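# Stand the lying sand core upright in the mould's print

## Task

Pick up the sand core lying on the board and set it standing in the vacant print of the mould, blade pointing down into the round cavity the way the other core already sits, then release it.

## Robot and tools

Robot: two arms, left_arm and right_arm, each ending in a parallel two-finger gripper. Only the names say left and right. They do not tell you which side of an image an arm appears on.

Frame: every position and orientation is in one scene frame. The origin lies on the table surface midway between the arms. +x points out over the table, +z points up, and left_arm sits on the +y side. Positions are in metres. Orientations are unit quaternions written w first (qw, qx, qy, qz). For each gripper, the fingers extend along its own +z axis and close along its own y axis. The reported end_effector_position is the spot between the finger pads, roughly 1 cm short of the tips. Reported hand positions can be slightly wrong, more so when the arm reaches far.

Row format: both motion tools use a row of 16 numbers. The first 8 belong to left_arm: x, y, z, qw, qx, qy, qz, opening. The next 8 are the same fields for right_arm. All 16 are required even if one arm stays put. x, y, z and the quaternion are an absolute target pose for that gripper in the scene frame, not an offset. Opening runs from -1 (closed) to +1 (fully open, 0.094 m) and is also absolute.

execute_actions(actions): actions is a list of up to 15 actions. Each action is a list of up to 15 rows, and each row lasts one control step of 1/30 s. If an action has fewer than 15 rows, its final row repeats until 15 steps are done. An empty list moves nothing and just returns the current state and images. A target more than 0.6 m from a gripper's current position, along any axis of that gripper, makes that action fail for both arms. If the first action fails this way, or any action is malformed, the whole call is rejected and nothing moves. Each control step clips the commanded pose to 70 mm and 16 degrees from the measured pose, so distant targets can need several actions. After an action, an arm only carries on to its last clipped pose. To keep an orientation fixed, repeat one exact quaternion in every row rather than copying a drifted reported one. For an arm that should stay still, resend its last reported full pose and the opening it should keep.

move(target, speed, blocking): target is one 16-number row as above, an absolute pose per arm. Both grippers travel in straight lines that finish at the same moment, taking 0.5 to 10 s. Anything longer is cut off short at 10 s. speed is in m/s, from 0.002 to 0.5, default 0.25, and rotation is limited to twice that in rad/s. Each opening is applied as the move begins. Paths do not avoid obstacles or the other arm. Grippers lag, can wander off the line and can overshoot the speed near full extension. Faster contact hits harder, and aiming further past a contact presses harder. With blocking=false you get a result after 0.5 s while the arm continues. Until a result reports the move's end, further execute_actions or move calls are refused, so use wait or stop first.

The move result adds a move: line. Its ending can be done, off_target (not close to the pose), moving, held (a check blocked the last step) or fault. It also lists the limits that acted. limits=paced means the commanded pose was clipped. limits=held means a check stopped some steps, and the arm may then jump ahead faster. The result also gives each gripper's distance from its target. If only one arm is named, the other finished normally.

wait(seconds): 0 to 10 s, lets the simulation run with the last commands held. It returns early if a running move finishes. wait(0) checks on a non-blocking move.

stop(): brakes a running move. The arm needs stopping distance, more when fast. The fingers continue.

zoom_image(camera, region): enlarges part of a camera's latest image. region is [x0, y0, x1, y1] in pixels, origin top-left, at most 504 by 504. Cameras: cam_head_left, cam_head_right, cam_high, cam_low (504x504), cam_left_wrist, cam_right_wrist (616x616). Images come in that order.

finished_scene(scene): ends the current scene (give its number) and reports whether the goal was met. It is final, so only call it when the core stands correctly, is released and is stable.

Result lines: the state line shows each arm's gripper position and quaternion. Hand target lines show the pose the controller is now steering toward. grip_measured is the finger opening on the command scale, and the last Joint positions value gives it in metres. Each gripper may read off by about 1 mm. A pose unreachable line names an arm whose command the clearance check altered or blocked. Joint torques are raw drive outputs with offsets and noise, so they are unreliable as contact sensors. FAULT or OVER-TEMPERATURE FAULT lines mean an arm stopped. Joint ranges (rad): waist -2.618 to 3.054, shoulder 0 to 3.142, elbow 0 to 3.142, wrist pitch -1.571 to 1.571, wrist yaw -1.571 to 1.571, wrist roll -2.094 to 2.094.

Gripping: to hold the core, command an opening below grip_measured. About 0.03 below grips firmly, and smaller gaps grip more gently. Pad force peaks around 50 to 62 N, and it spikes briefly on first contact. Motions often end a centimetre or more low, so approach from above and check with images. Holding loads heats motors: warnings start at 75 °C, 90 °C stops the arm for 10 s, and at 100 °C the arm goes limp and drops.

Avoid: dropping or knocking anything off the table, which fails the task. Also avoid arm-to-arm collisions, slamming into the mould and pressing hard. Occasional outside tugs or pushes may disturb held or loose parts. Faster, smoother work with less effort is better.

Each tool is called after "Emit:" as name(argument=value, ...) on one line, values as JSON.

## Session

Emit:
execute_actions(actions=[])

Scene clock: 0.00 s.
left_arm: end_effector_position=(+0.3675, +0.3564, +0.1905) grip_measured=+1.000 end_effector_quat_wxyz=(+0.514, +0.287, +0.668, +0.454) | right_arm: end_effector_position=(+0.4368, -0.0512, +0.1625) grip_measured=+1.000 end_effector_quat_wxyz=(-0.227, +0.692, -0.674, +0.125)
Joint positions: left_arm=[-0.069  1.363  0.376  0.921 -0.512  1.096  0.094] | right_arm=[ 0.485  1.909  1.709 -0.857  0.103 -1.122  0.094]
Joint velocities: left_arm=[-0.012 -0.002 -0.012  0.022  0.037  0.037  0.   ] | right_arm=[-0.002 -0.007  0.017 -0.022 -0.037 -0.037  0.   ]
Joint torques (N m, as the arm reports them, + toward a larger angle): no reading
Hand target (left_arm): +0.368, +0.356, +0.197; +0.522, +0.280, +0.665, +0.455
Hand target (right_arm): +0.438, -0.050, +0.172; -0.238, +0.689, -0.673, +0.125

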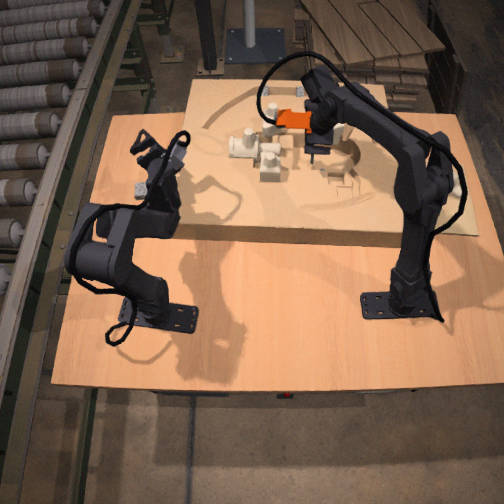

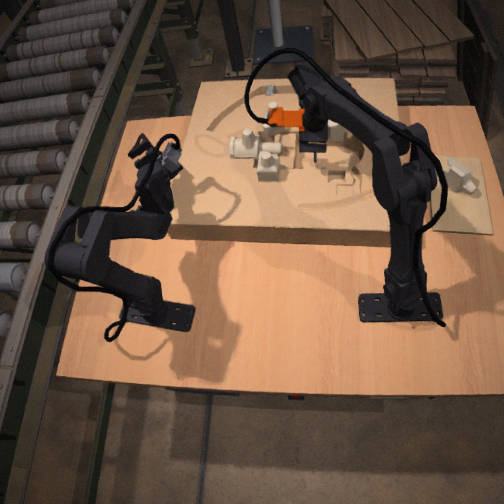

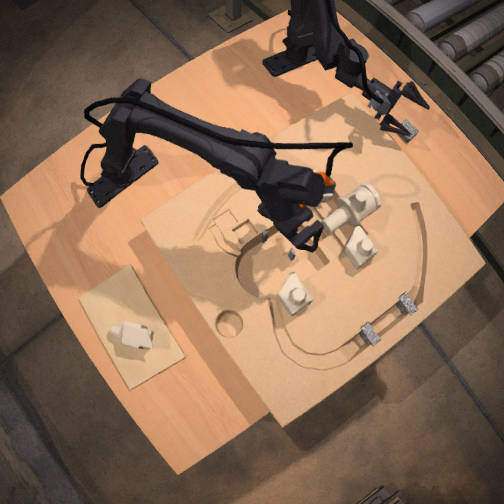

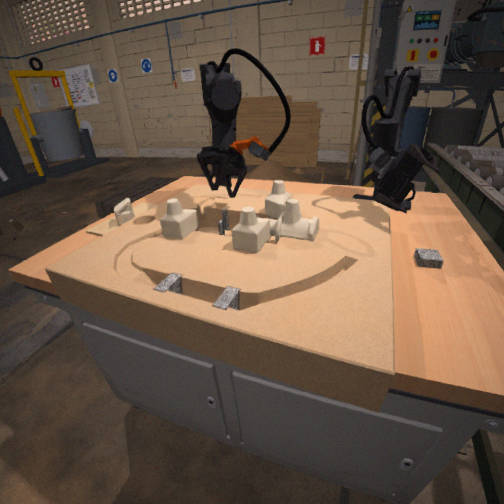

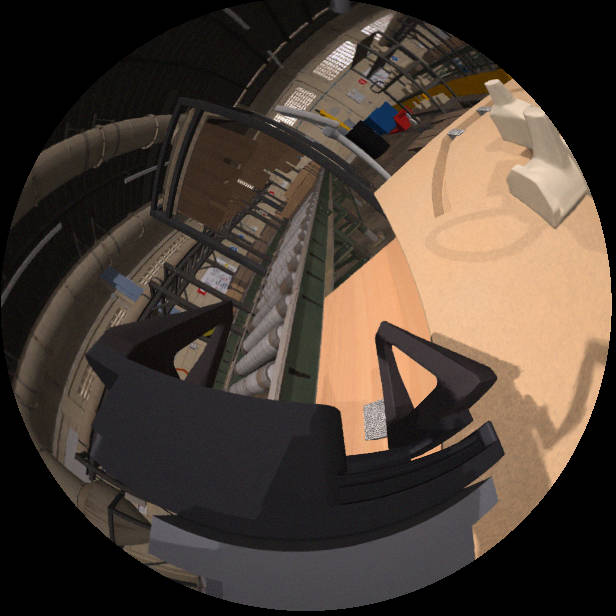

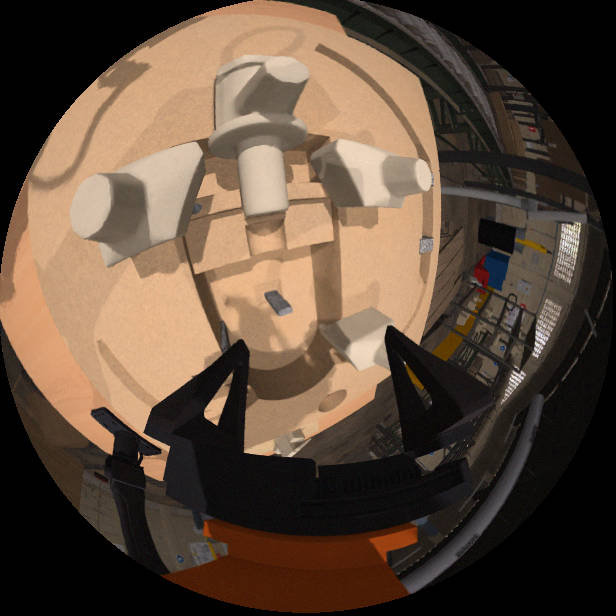

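Emit:
zoom_image(camera="cam_high", region=[70,260,210,400])

Emit:
zoom_image(camera="cam_high", region=[190,180,340,330])

Emit:
zoom_image(camera="cam_head_right", region=[300,110,504,250])

Emit:
zoom_image(camera="cam_low", region=[80,170,260,260])

Region (70, 260, 210, 400) of cam_high's 504x504 image, scaled by 3.600, with more detail than that image has.

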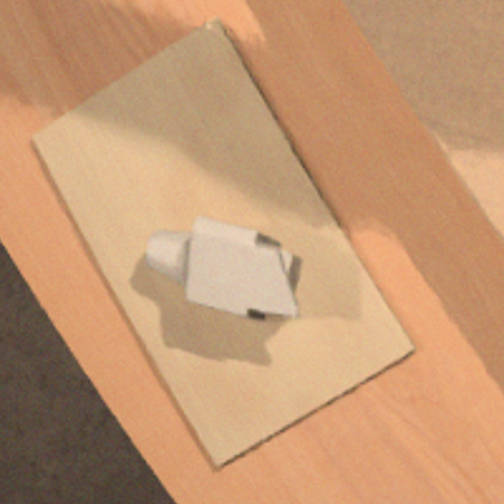

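Region (190, 180, 340, 330) of cam_high's 504x504 image, scaled by 3.360, with more detail than that image has.

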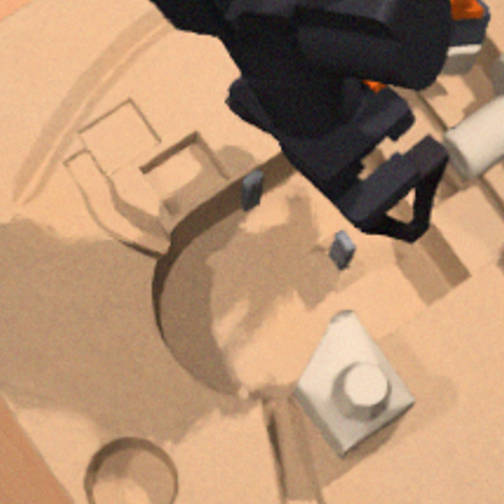

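Region (300, 110, 504, 250) of cam_head_right's 504x504 image, scaled by 2.471, with more detail than that image has; it fills the top 346 rows of this view, and the rest is white.

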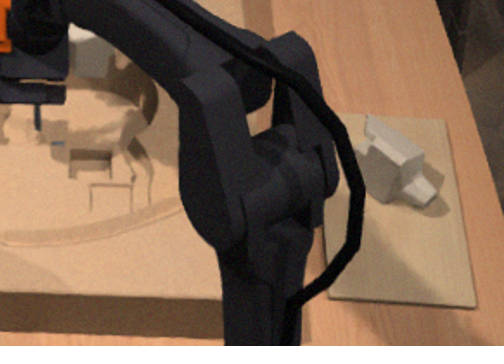

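Region (80, 170, 260, 260) of cam_low's 504x504 image, scaled by 2.800, with more detail than that image has.

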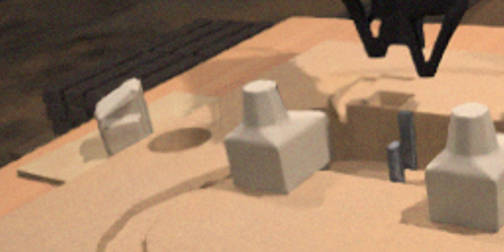

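Emit:
move(target=[0.368,0.356,0.197,0.522,0.28,0.665,0.455,1, 0.43,-0.08,0.23,-0.238,0.689,-0.673,0.125,1])

Emit:
move(target=[0.368,0.356,0.197,0.522,0.28,0.665,0.455,1, 0.33,-0.40,0.2,0,-0.383,0.924,0,1], speed=0.3)

Emit:
move(target=[0.368,0.356,0.197,0.522,0.28,0.665,0.455,1, 0.32,-0.525,0.13,0.25,-0.37,0.89,0.1,1], speed=0.3)

Scene clock: 18.70 s.
left_arm: end_effector_position=(+0.3675, +0.3564, +0.1905) grip_measured=+1.000 end_effector_quat_wxyz=(+0.514, +0.287, +0.668, +0.454) | right_arm: end_effector_position=(+0.4304, -0.0804, +0.2160) grip_measured=+1.000 end_effector_quat_wxyz=(-0.224, +0.690, -0.677, +0.125)
Joint positions: left_arm=[-0.069  1.363  0.376  0.921 -0.512  1.096  0.094] | right_arm=[ 0.427  1.866  1.87  -1.062  0.078 -1.167  0.094]
Joint velocities: left_arm=[ 0.002  0.007  0.002  0.007 -0.095 -0.022  0.   ] | right_arm=[ 0.002 -0.007  0.002 -0.022 -0.022  0.007  0.   ]
Joint torques (N m, as the arm reports them, + toward a larger angle): left_arm=[-0.16 -5.33  4.92  1.97 -0.05 -0.06] | right_arm=[ -0.38 -10.04   7.89   1.21  -0.1   -0.07]
Hand target (left_arm): +0.368, +0.356, +0.197; +0.522, +0.280, +0.665, +0.455
Hand target (right_arm): +0.430, -0.080, +0.230; -0.239, +0.689, -0.673, +0.126
Off the commanded pose (left_arm): 0.007 m, 1 deg.
Off the commanded pose (right_arm): 0.014 m, 2 deg.
move: off_target (right_arm)

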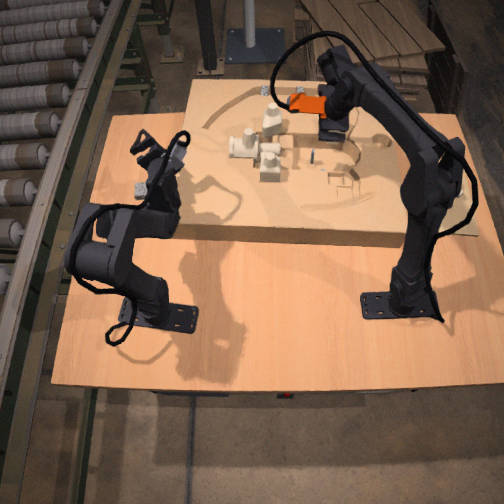

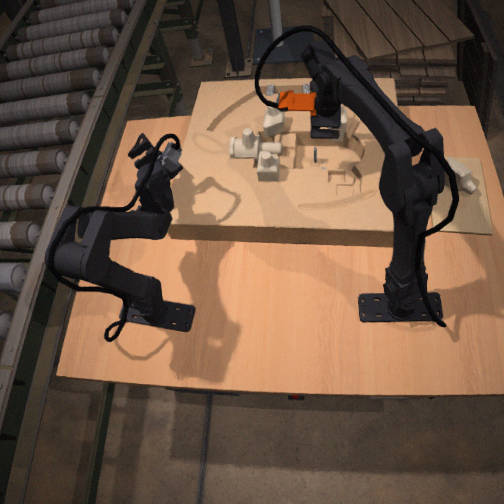

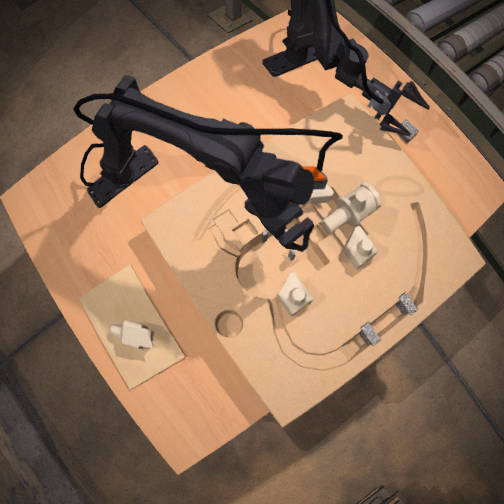

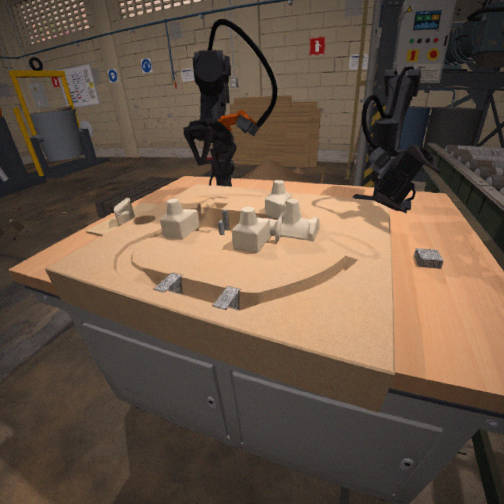

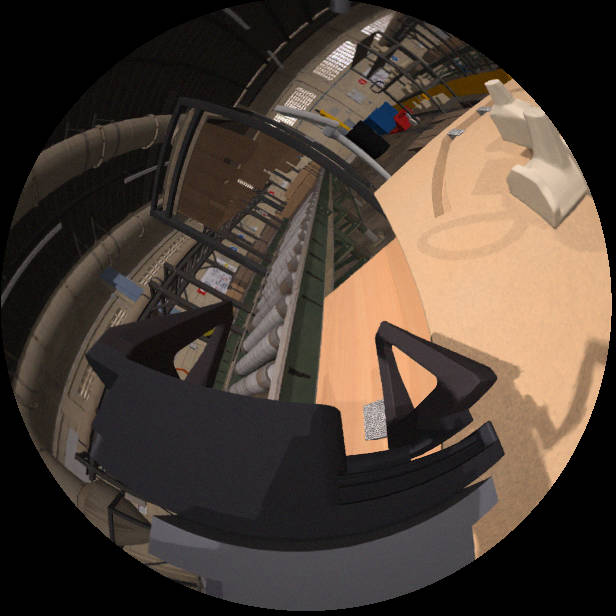

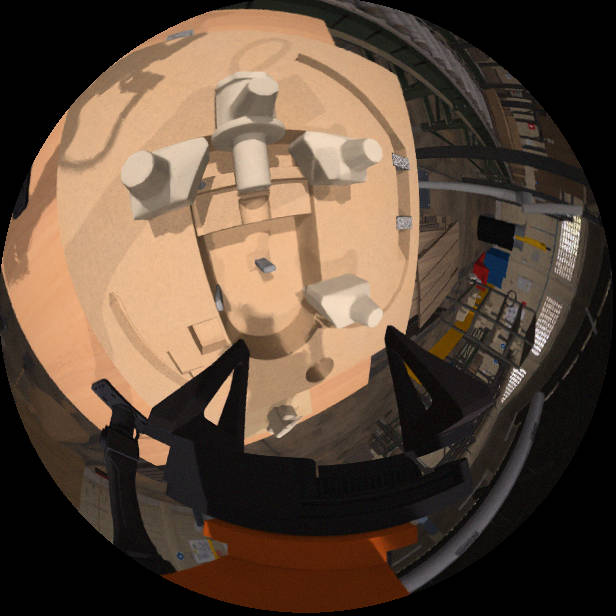

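Scene clock: 20.73 s.
left_arm: end_effector_position=(+0.3675, +0.3564, +0.1905) grip_measured=+1.000 end_effector_quat_wxyz=(+0.514, +0.287, +0.668, +0.454) | right_arm: end_effector_position=(+0.3254, -0.4009, +0.1946) grip_measured=+1.000 end_effector_quat_wxyz=(+0.022, -0.374, +0.927, -0.017)
Joint positions: left_arm=[-0.069  1.363  0.376  0.921 -0.512  1.096  0.094] | right_arm=[-0.419  1.838  1.877 -1.555 -0.008 -1.169  0.094]
Joint velocities: left_arm=[-0.027 -0.017  0.007 -0.037 -0.007  0.037  0.   ] | right_arm=[-0.002 -0.007  0.002 -0.007  0.022  0.022  0.   ]
Joint torques (N m, as the arm reports them, + toward a larger angle): left_arm=[-0.03 -5.41  4.96  1.95 -0.05 -0.08] | right_arm=[ 0.21 -7.25  7.82  0.4  -0.08 -0.14]
Hand target (left_arm): +0.368, +0.356, +0.197; +0.522, +0.280, +0.665, +0.455
Hand target (right_arm): +0.330, -0.400, +0.200; +0.029, -0.380, +0.924, -0.019
Off the commanded pose (left_arm): 0.007 m, 1 deg.
Off the commanded pose (right_arm): 0.007 m, 3 deg.
joint sent to its limit (right arm) — the command would take joint 4 (wrist pitch) past its lower limit, so that joint was sent only as far as its limit.
move: off_target (right_arm)

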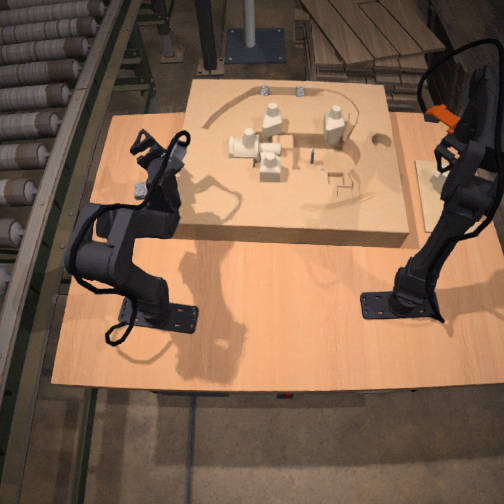

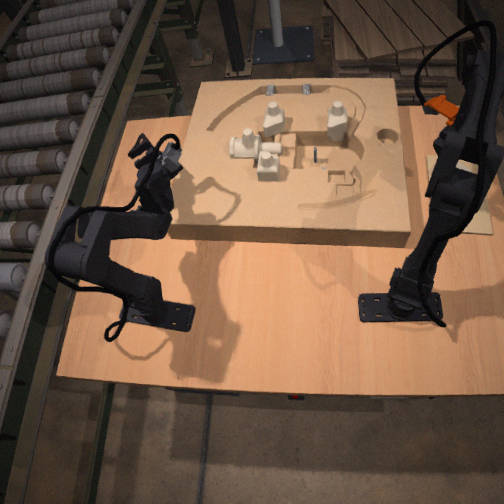

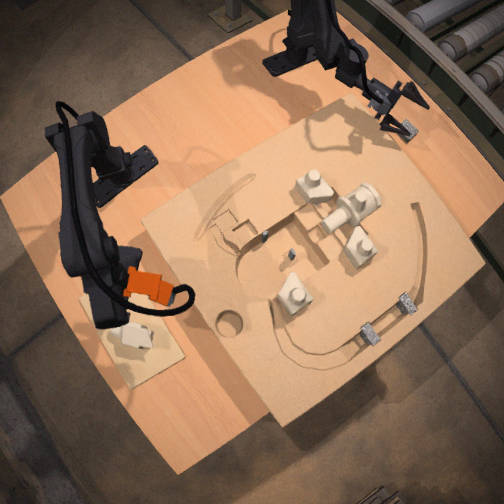

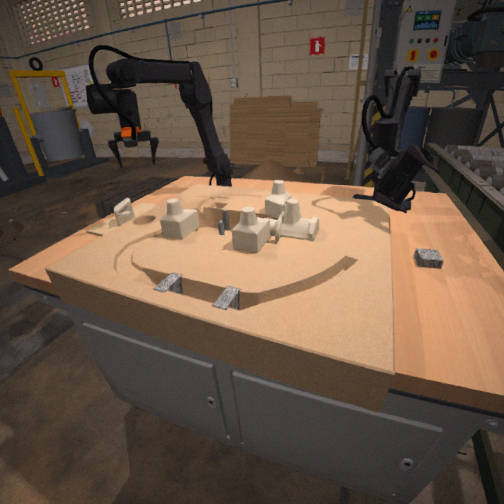

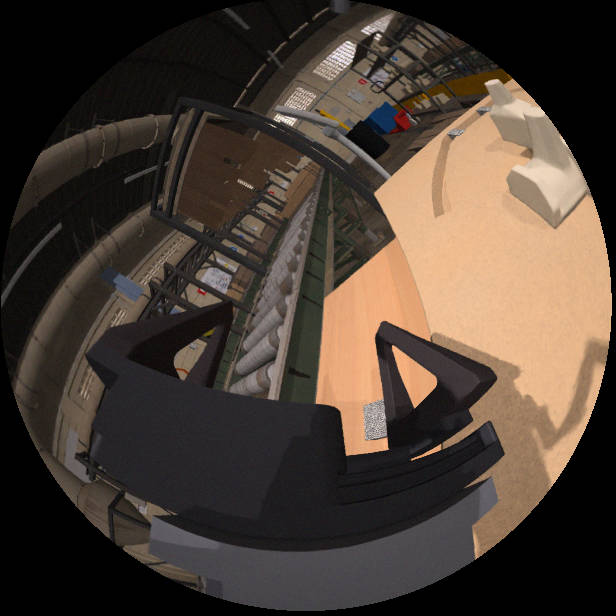

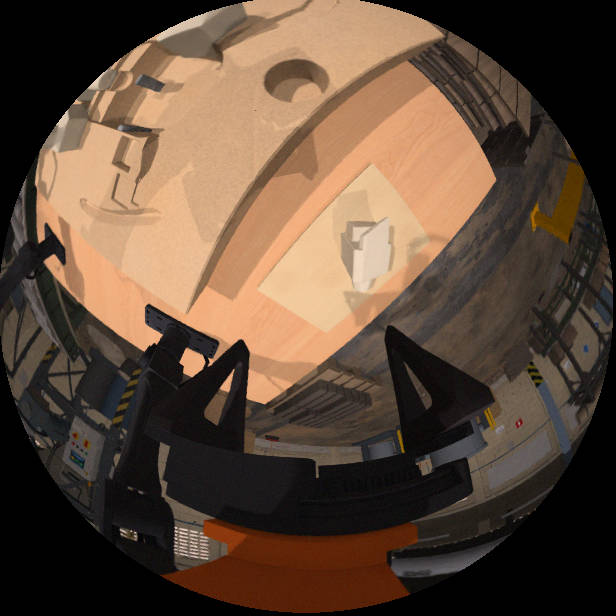

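Scene clock: 22.30 s.
left_arm: end_effector_position=(+0.3675, +0.3564, +0.1905) grip_measured=+1.000 end_effector_quat_wxyz=(+0.514, +0.287, +0.668, +0.454) | right_arm: end_effector_position=(+0.3129, -0.5270, +0.1226) grip_measured=+1.000 end_effector_quat_wxyz=(+0.241, -0.363, +0.895, +0.098)
Joint positions: left_arm=[-0.069  1.363  0.376  0.921 -0.512  1.096  0.094] | right_arm=[-0.944  2.11   1.876 -1.41  -0.521 -1.717  0.094]
Joint velocities: left_arm=[-0.012 -0.027  0.002  0.051 -0.037 -0.095  0.   ] | right_arm=[ 0.002  0.007 -0.007 -0.022 -0.007  0.007  0.   ]
Joint torques (N m, as the arm reports them, + toward a larger angle): left_arm=[-0.15 -5.5   5.03  1.96 -0.02 -0.05] | right_arm=[  0.32 -10.01   7.59   0.1   -0.57  -0.13]
Hand target (left_arm): +0.368, +0.356, +0.197; +0.522, +0.280, +0.665, +0.455
Hand target (right_arm): +0.319, -0.526, +0.131; +0.254, -0.369, +0.889, +0.095
Off the commanded pose (left_arm): 0.007 m, 1 deg.
Off the commanded pose (right_arm): 0.010 m, 1 deg.
move: done

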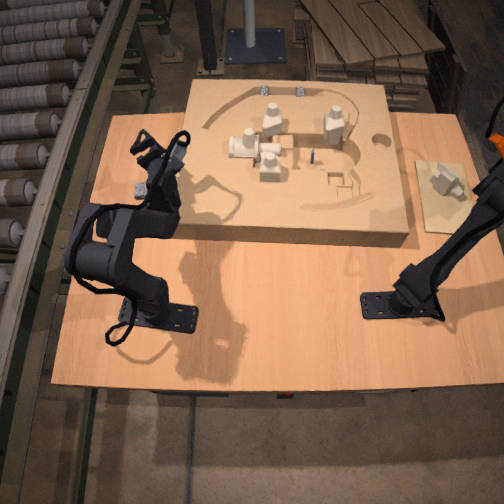

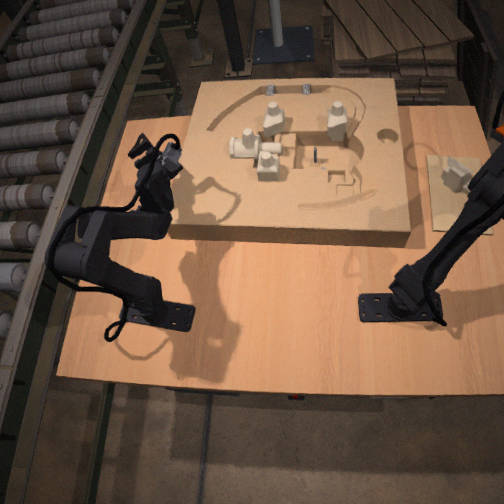

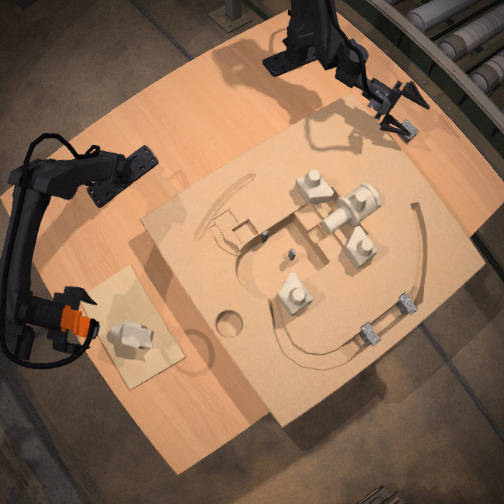

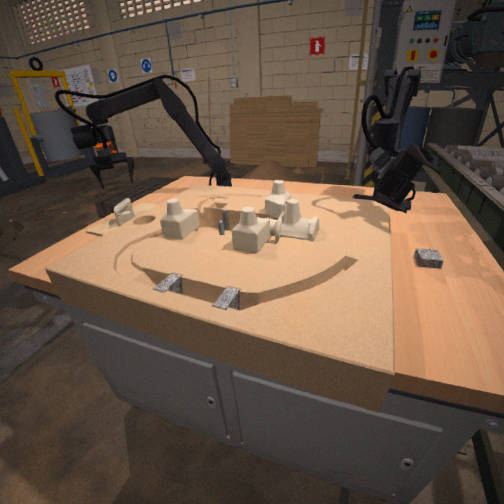

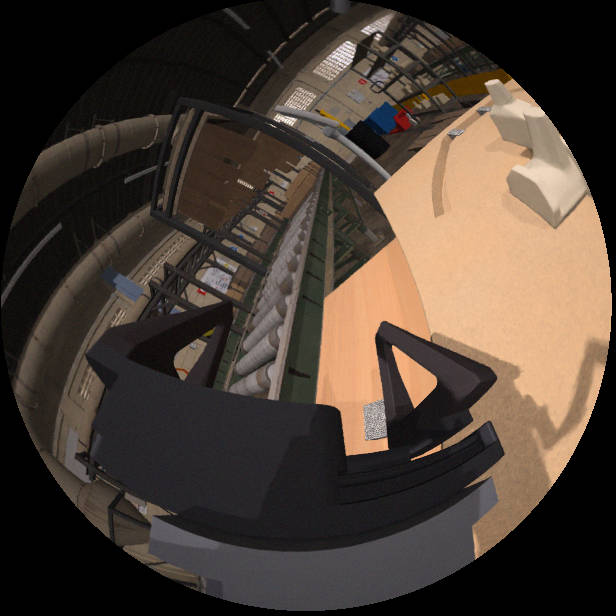

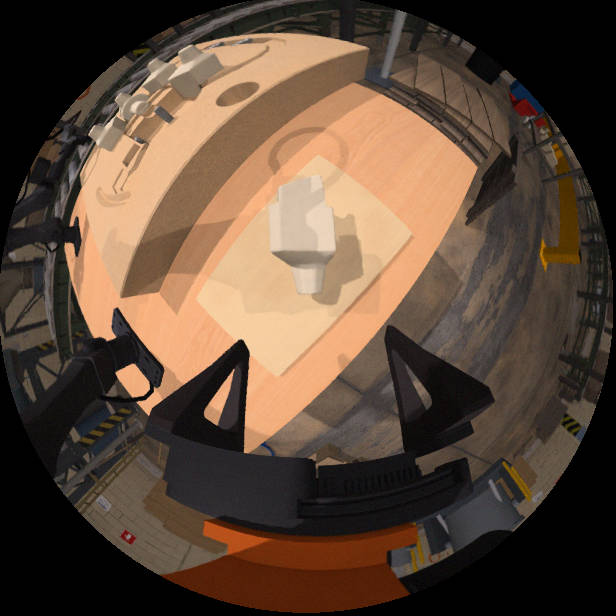

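Emit:
move(target=[0.368,0.356,0.197,0.522,0.28,0.665,0.455,1, 0.305,-0.53,0.075,0.556,-0.3225,0.724,0.248,1], speed=0.2)

Scene clock: 29.60 s.
left_arm: end_effector_position=(+0.3675, +0.3564, +0.1905) grip_measured=+1.000 end_effector_quat_wxyz=(+0.514, +0.287, +0.668, +0.454) | right_arm: end_effector_position=(+0.3052, -0.5308, +0.0769) grip_measured=+1.000 end_effector_quat_wxyz=(+0.507, -0.267, +0.795, +0.198)
Joint positions: left_arm=[-0.069  1.363  0.376  0.921 -0.512  1.096  0.094] | right_arm=[-1.148  2.36   1.737 -1.465 -1.083 -2.094  0.094]
Joint velocities: left_arm=[-0.007  0.002  0.007 -0.007 -0.051 -0.022  0.   ] | right_arm=[-0.002 -0.002 -0.002 -0.037 -0.022  0.051  0.   ]
Joint torques (N m, as the arm reports them, + toward a larger angle): left_arm=[-0.08 -5.38  4.91  1.96 -0.05 -0.05] | right_arm=[ -0.67 -10.99   3.37  -0.35  -0.71  -0.14]
Hand target (left_arm): +0.368, +0.356, +0.197; +0.522, +0.280, +0.665, +0.455
Hand target (right_arm): +0.305, -0.531, +0.076; +0.518, -0.259, +0.791, +0.197
Off the commanded pose (left_arm): 0.007 m, 1 deg.
Off the commanded pose (right_arm): 0.002 m, 13 deg.
joint sent to its limit (right arm) — the command would take joint 6 (wrist roll) past its lower limit, so that joint was sent only as far as its limit.
move: off_target (right_arm)

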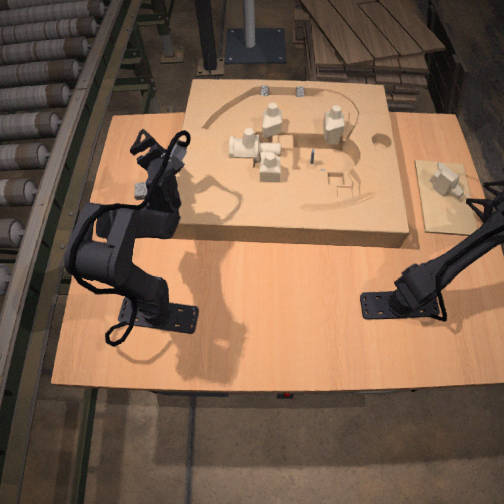

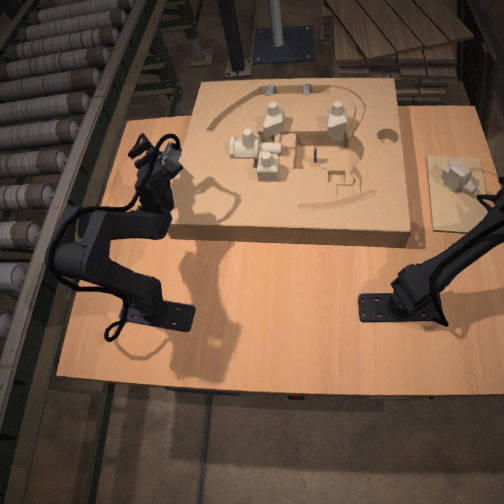

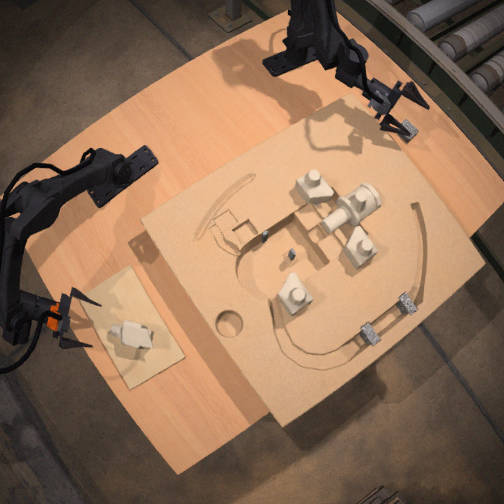

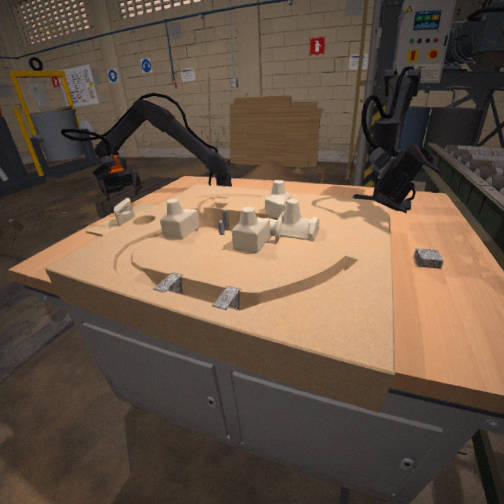

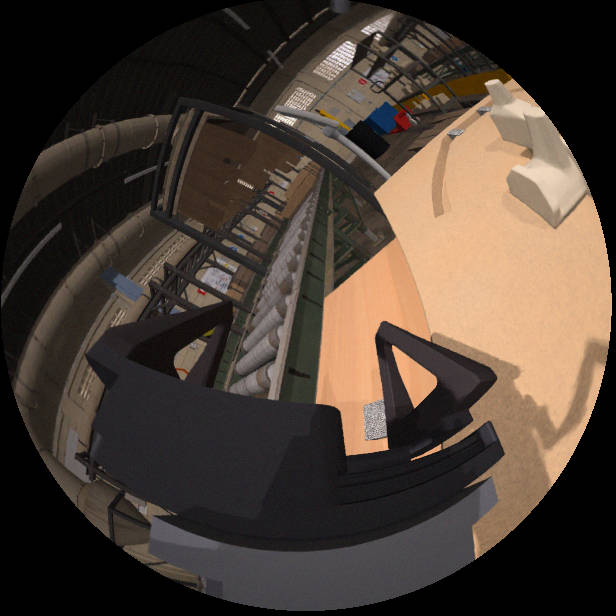

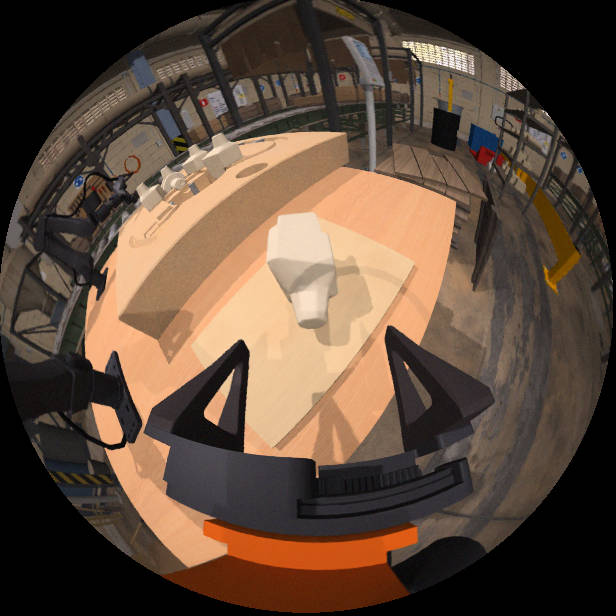

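Emit:
move(target=[0.368,0.356,0.197,0.522,0.28,0.665,0.455,1, 0.33,-0.50,0.13,0.1,-0.405,0.909,0.044,1], speed=0.3)

Emit:
move(target=[0.368,0.356,0.197,0.522,0.28,0.665,0.455,1, 0.358,-0.468,0.1,0,-0.4067,0.9135,0,1], speed=0.2)

Scene clock: 37.17 s.
left_arm: end_effector_position=(+0.3675, +0.3564, +0.1905) grip_measured=+1.000 end_effector_quat_wxyz=(+0.514, +0.287, +0.668, +0.454) | right_arm: end_effector_position=(+0.3275, -0.4965, +0.1139) grip_measured=+1.000 end_effector_quat_wxyz=(+0.090, -0.411, +0.905, +0.065)
Joint positions: left_arm=[-0.069  1.363  0.376  0.921 -0.512  1.096  0.094] | right_arm=[-0.736  2.092  1.892 -1.416 -0.219 -1.578  0.094]
Joint velocities: left_arm=[ 0.002  0.002  0.002 -0.022 -0.007  0.022  0.   ] | right_arm=[ 0.007 -0.022 -0.027  0.022 -0.007 -0.007  0.   ]
Joint torques (N m, as the arm reports them, + toward a larger angle): left_arm=[-0.09 -5.44  5.03  1.97 -0.05 -0.05] | right_arm=[  0.   -11.64   7.65   0.14  -0.19   0.07]
Hand target (left_arm): +0.368, +0.356, +0.197; +0.522, +0.280, +0.665, +0.455
Hand target (right_arm): +0.331, -0.498, +0.128; +0.098, -0.409, +0.906, +0.051
Off the commanded pose (left_arm): 0.007 m, 1 deg.
Off the commanded pose (right_arm): 0.017 m, 3 deg.
move: off_target (right_arm)

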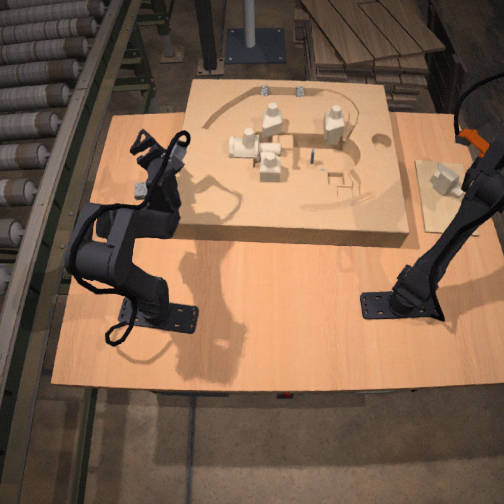

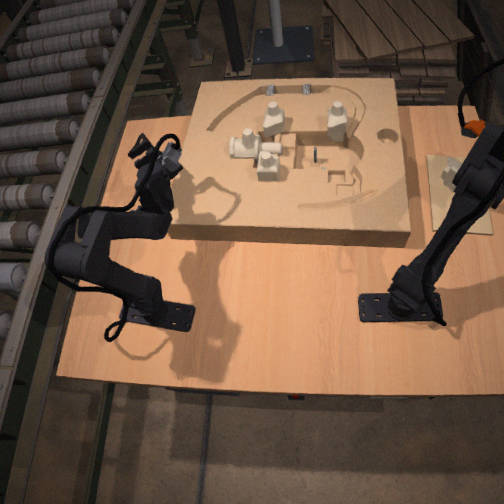

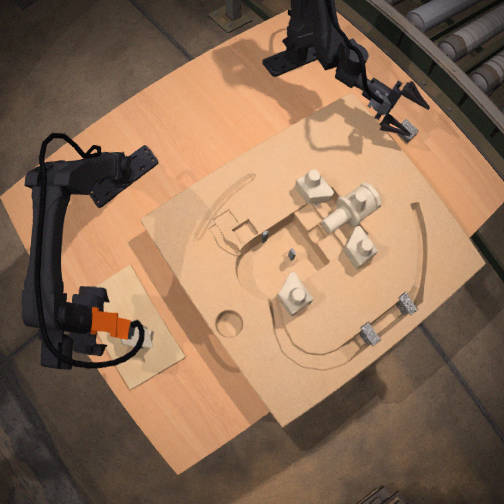

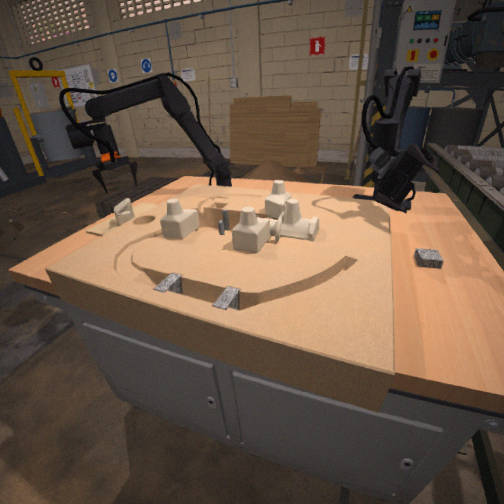

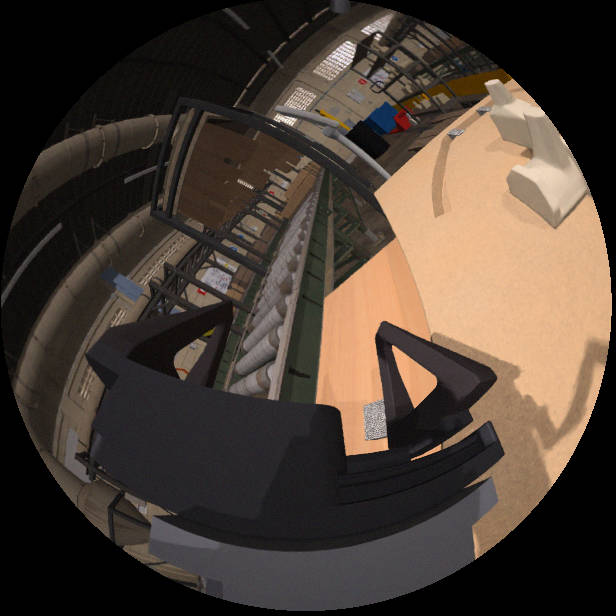

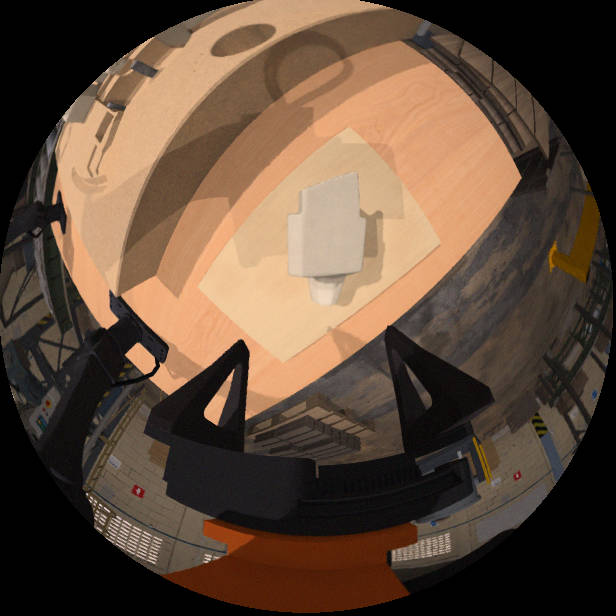

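Scene clock: 38.30 s.
left_arm: end_effector_position=(+0.3675, +0.3564, +0.1905) grip_measured=+1.000 end_effector_quat_wxyz=(+0.514, +0.287, +0.668, +0.454) | right_arm: end_effector_position=(+0.3586, -0.4675, +0.1050) grip_measured=+1.000 end_effector_quat_wxyz=(+0.002, -0.413, +0.911, -0.002)
Joint positions: left_arm=[-0.069  1.363  0.376  0.921 -0.512  1.096  0.094] | right_arm=[-0.535  2.092  1.875 -1.348 -0.    -1.369  0.094]
Joint velocities: left_arm=[ 0.002 -0.002  0.002  0.051  0.022  0.007  0.   ] | right_arm=[-0.007 -0.012 -0.022 -0.007 -0.066  0.022  0.   ]
Joint torques (N m, as the arm reports them, + toward a larger angle): left_arm=[-0.11 -5.33  4.93  1.96 -0.02 -0.06] | right_arm=[-0.26 -9.63  4.98  0.45 -0.01  0.04]
Hand target (left_arm): +0.368, +0.356, +0.197; +0.522, +0.280, +0.665, +0.455
Hand target (right_arm): +0.358, -0.468, +0.099; -0.002, -0.407, +0.913, +0.002
Off the commanded pose (left_arm): 0.007 m, 1 deg.
Off the commanded pose (right_arm): 0.005 m, 1 deg.
move: done

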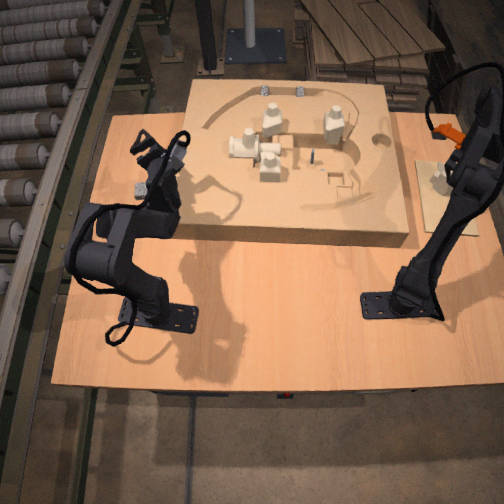

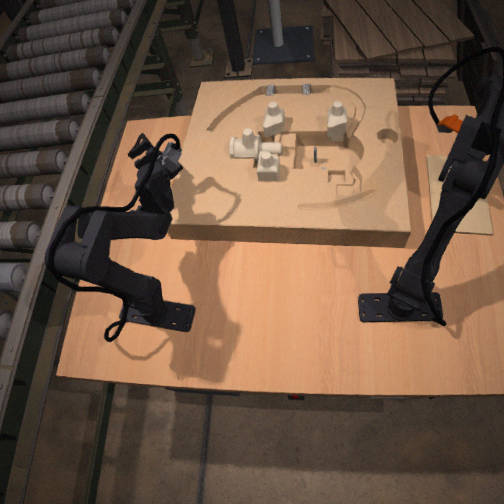

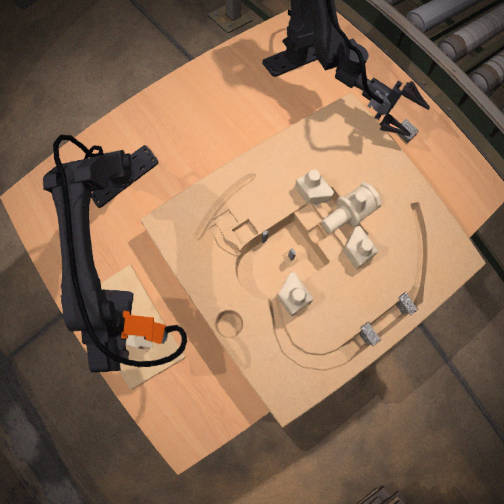

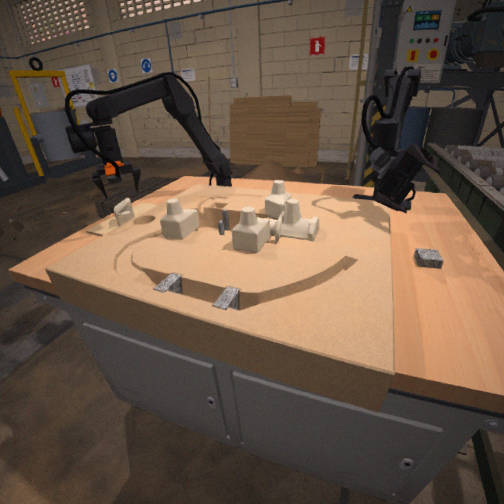

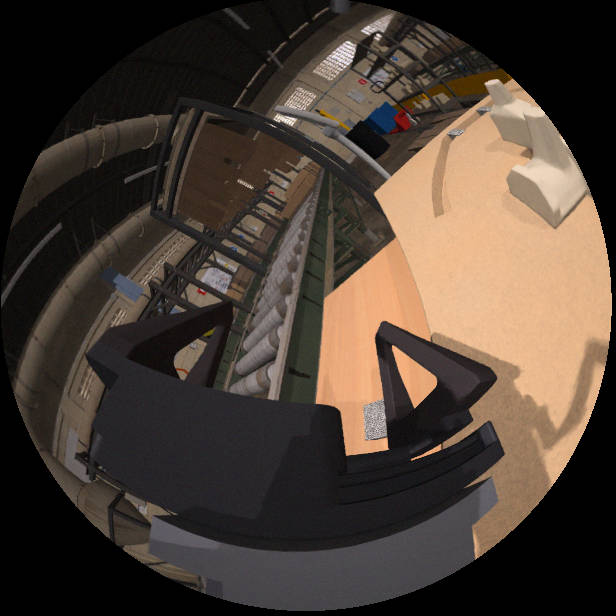

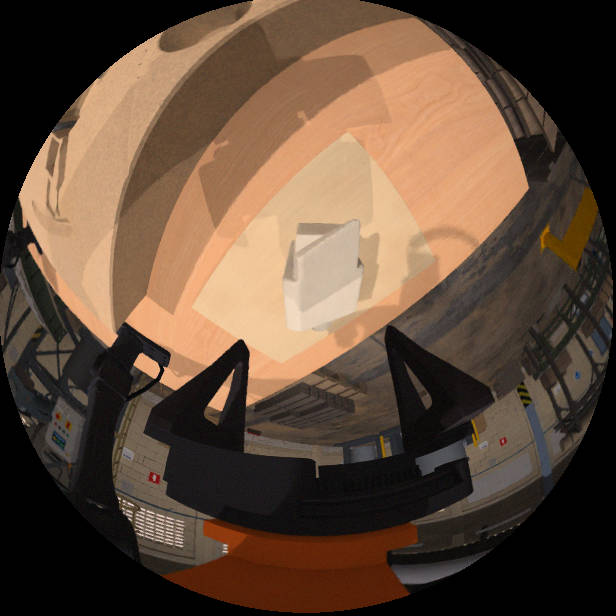

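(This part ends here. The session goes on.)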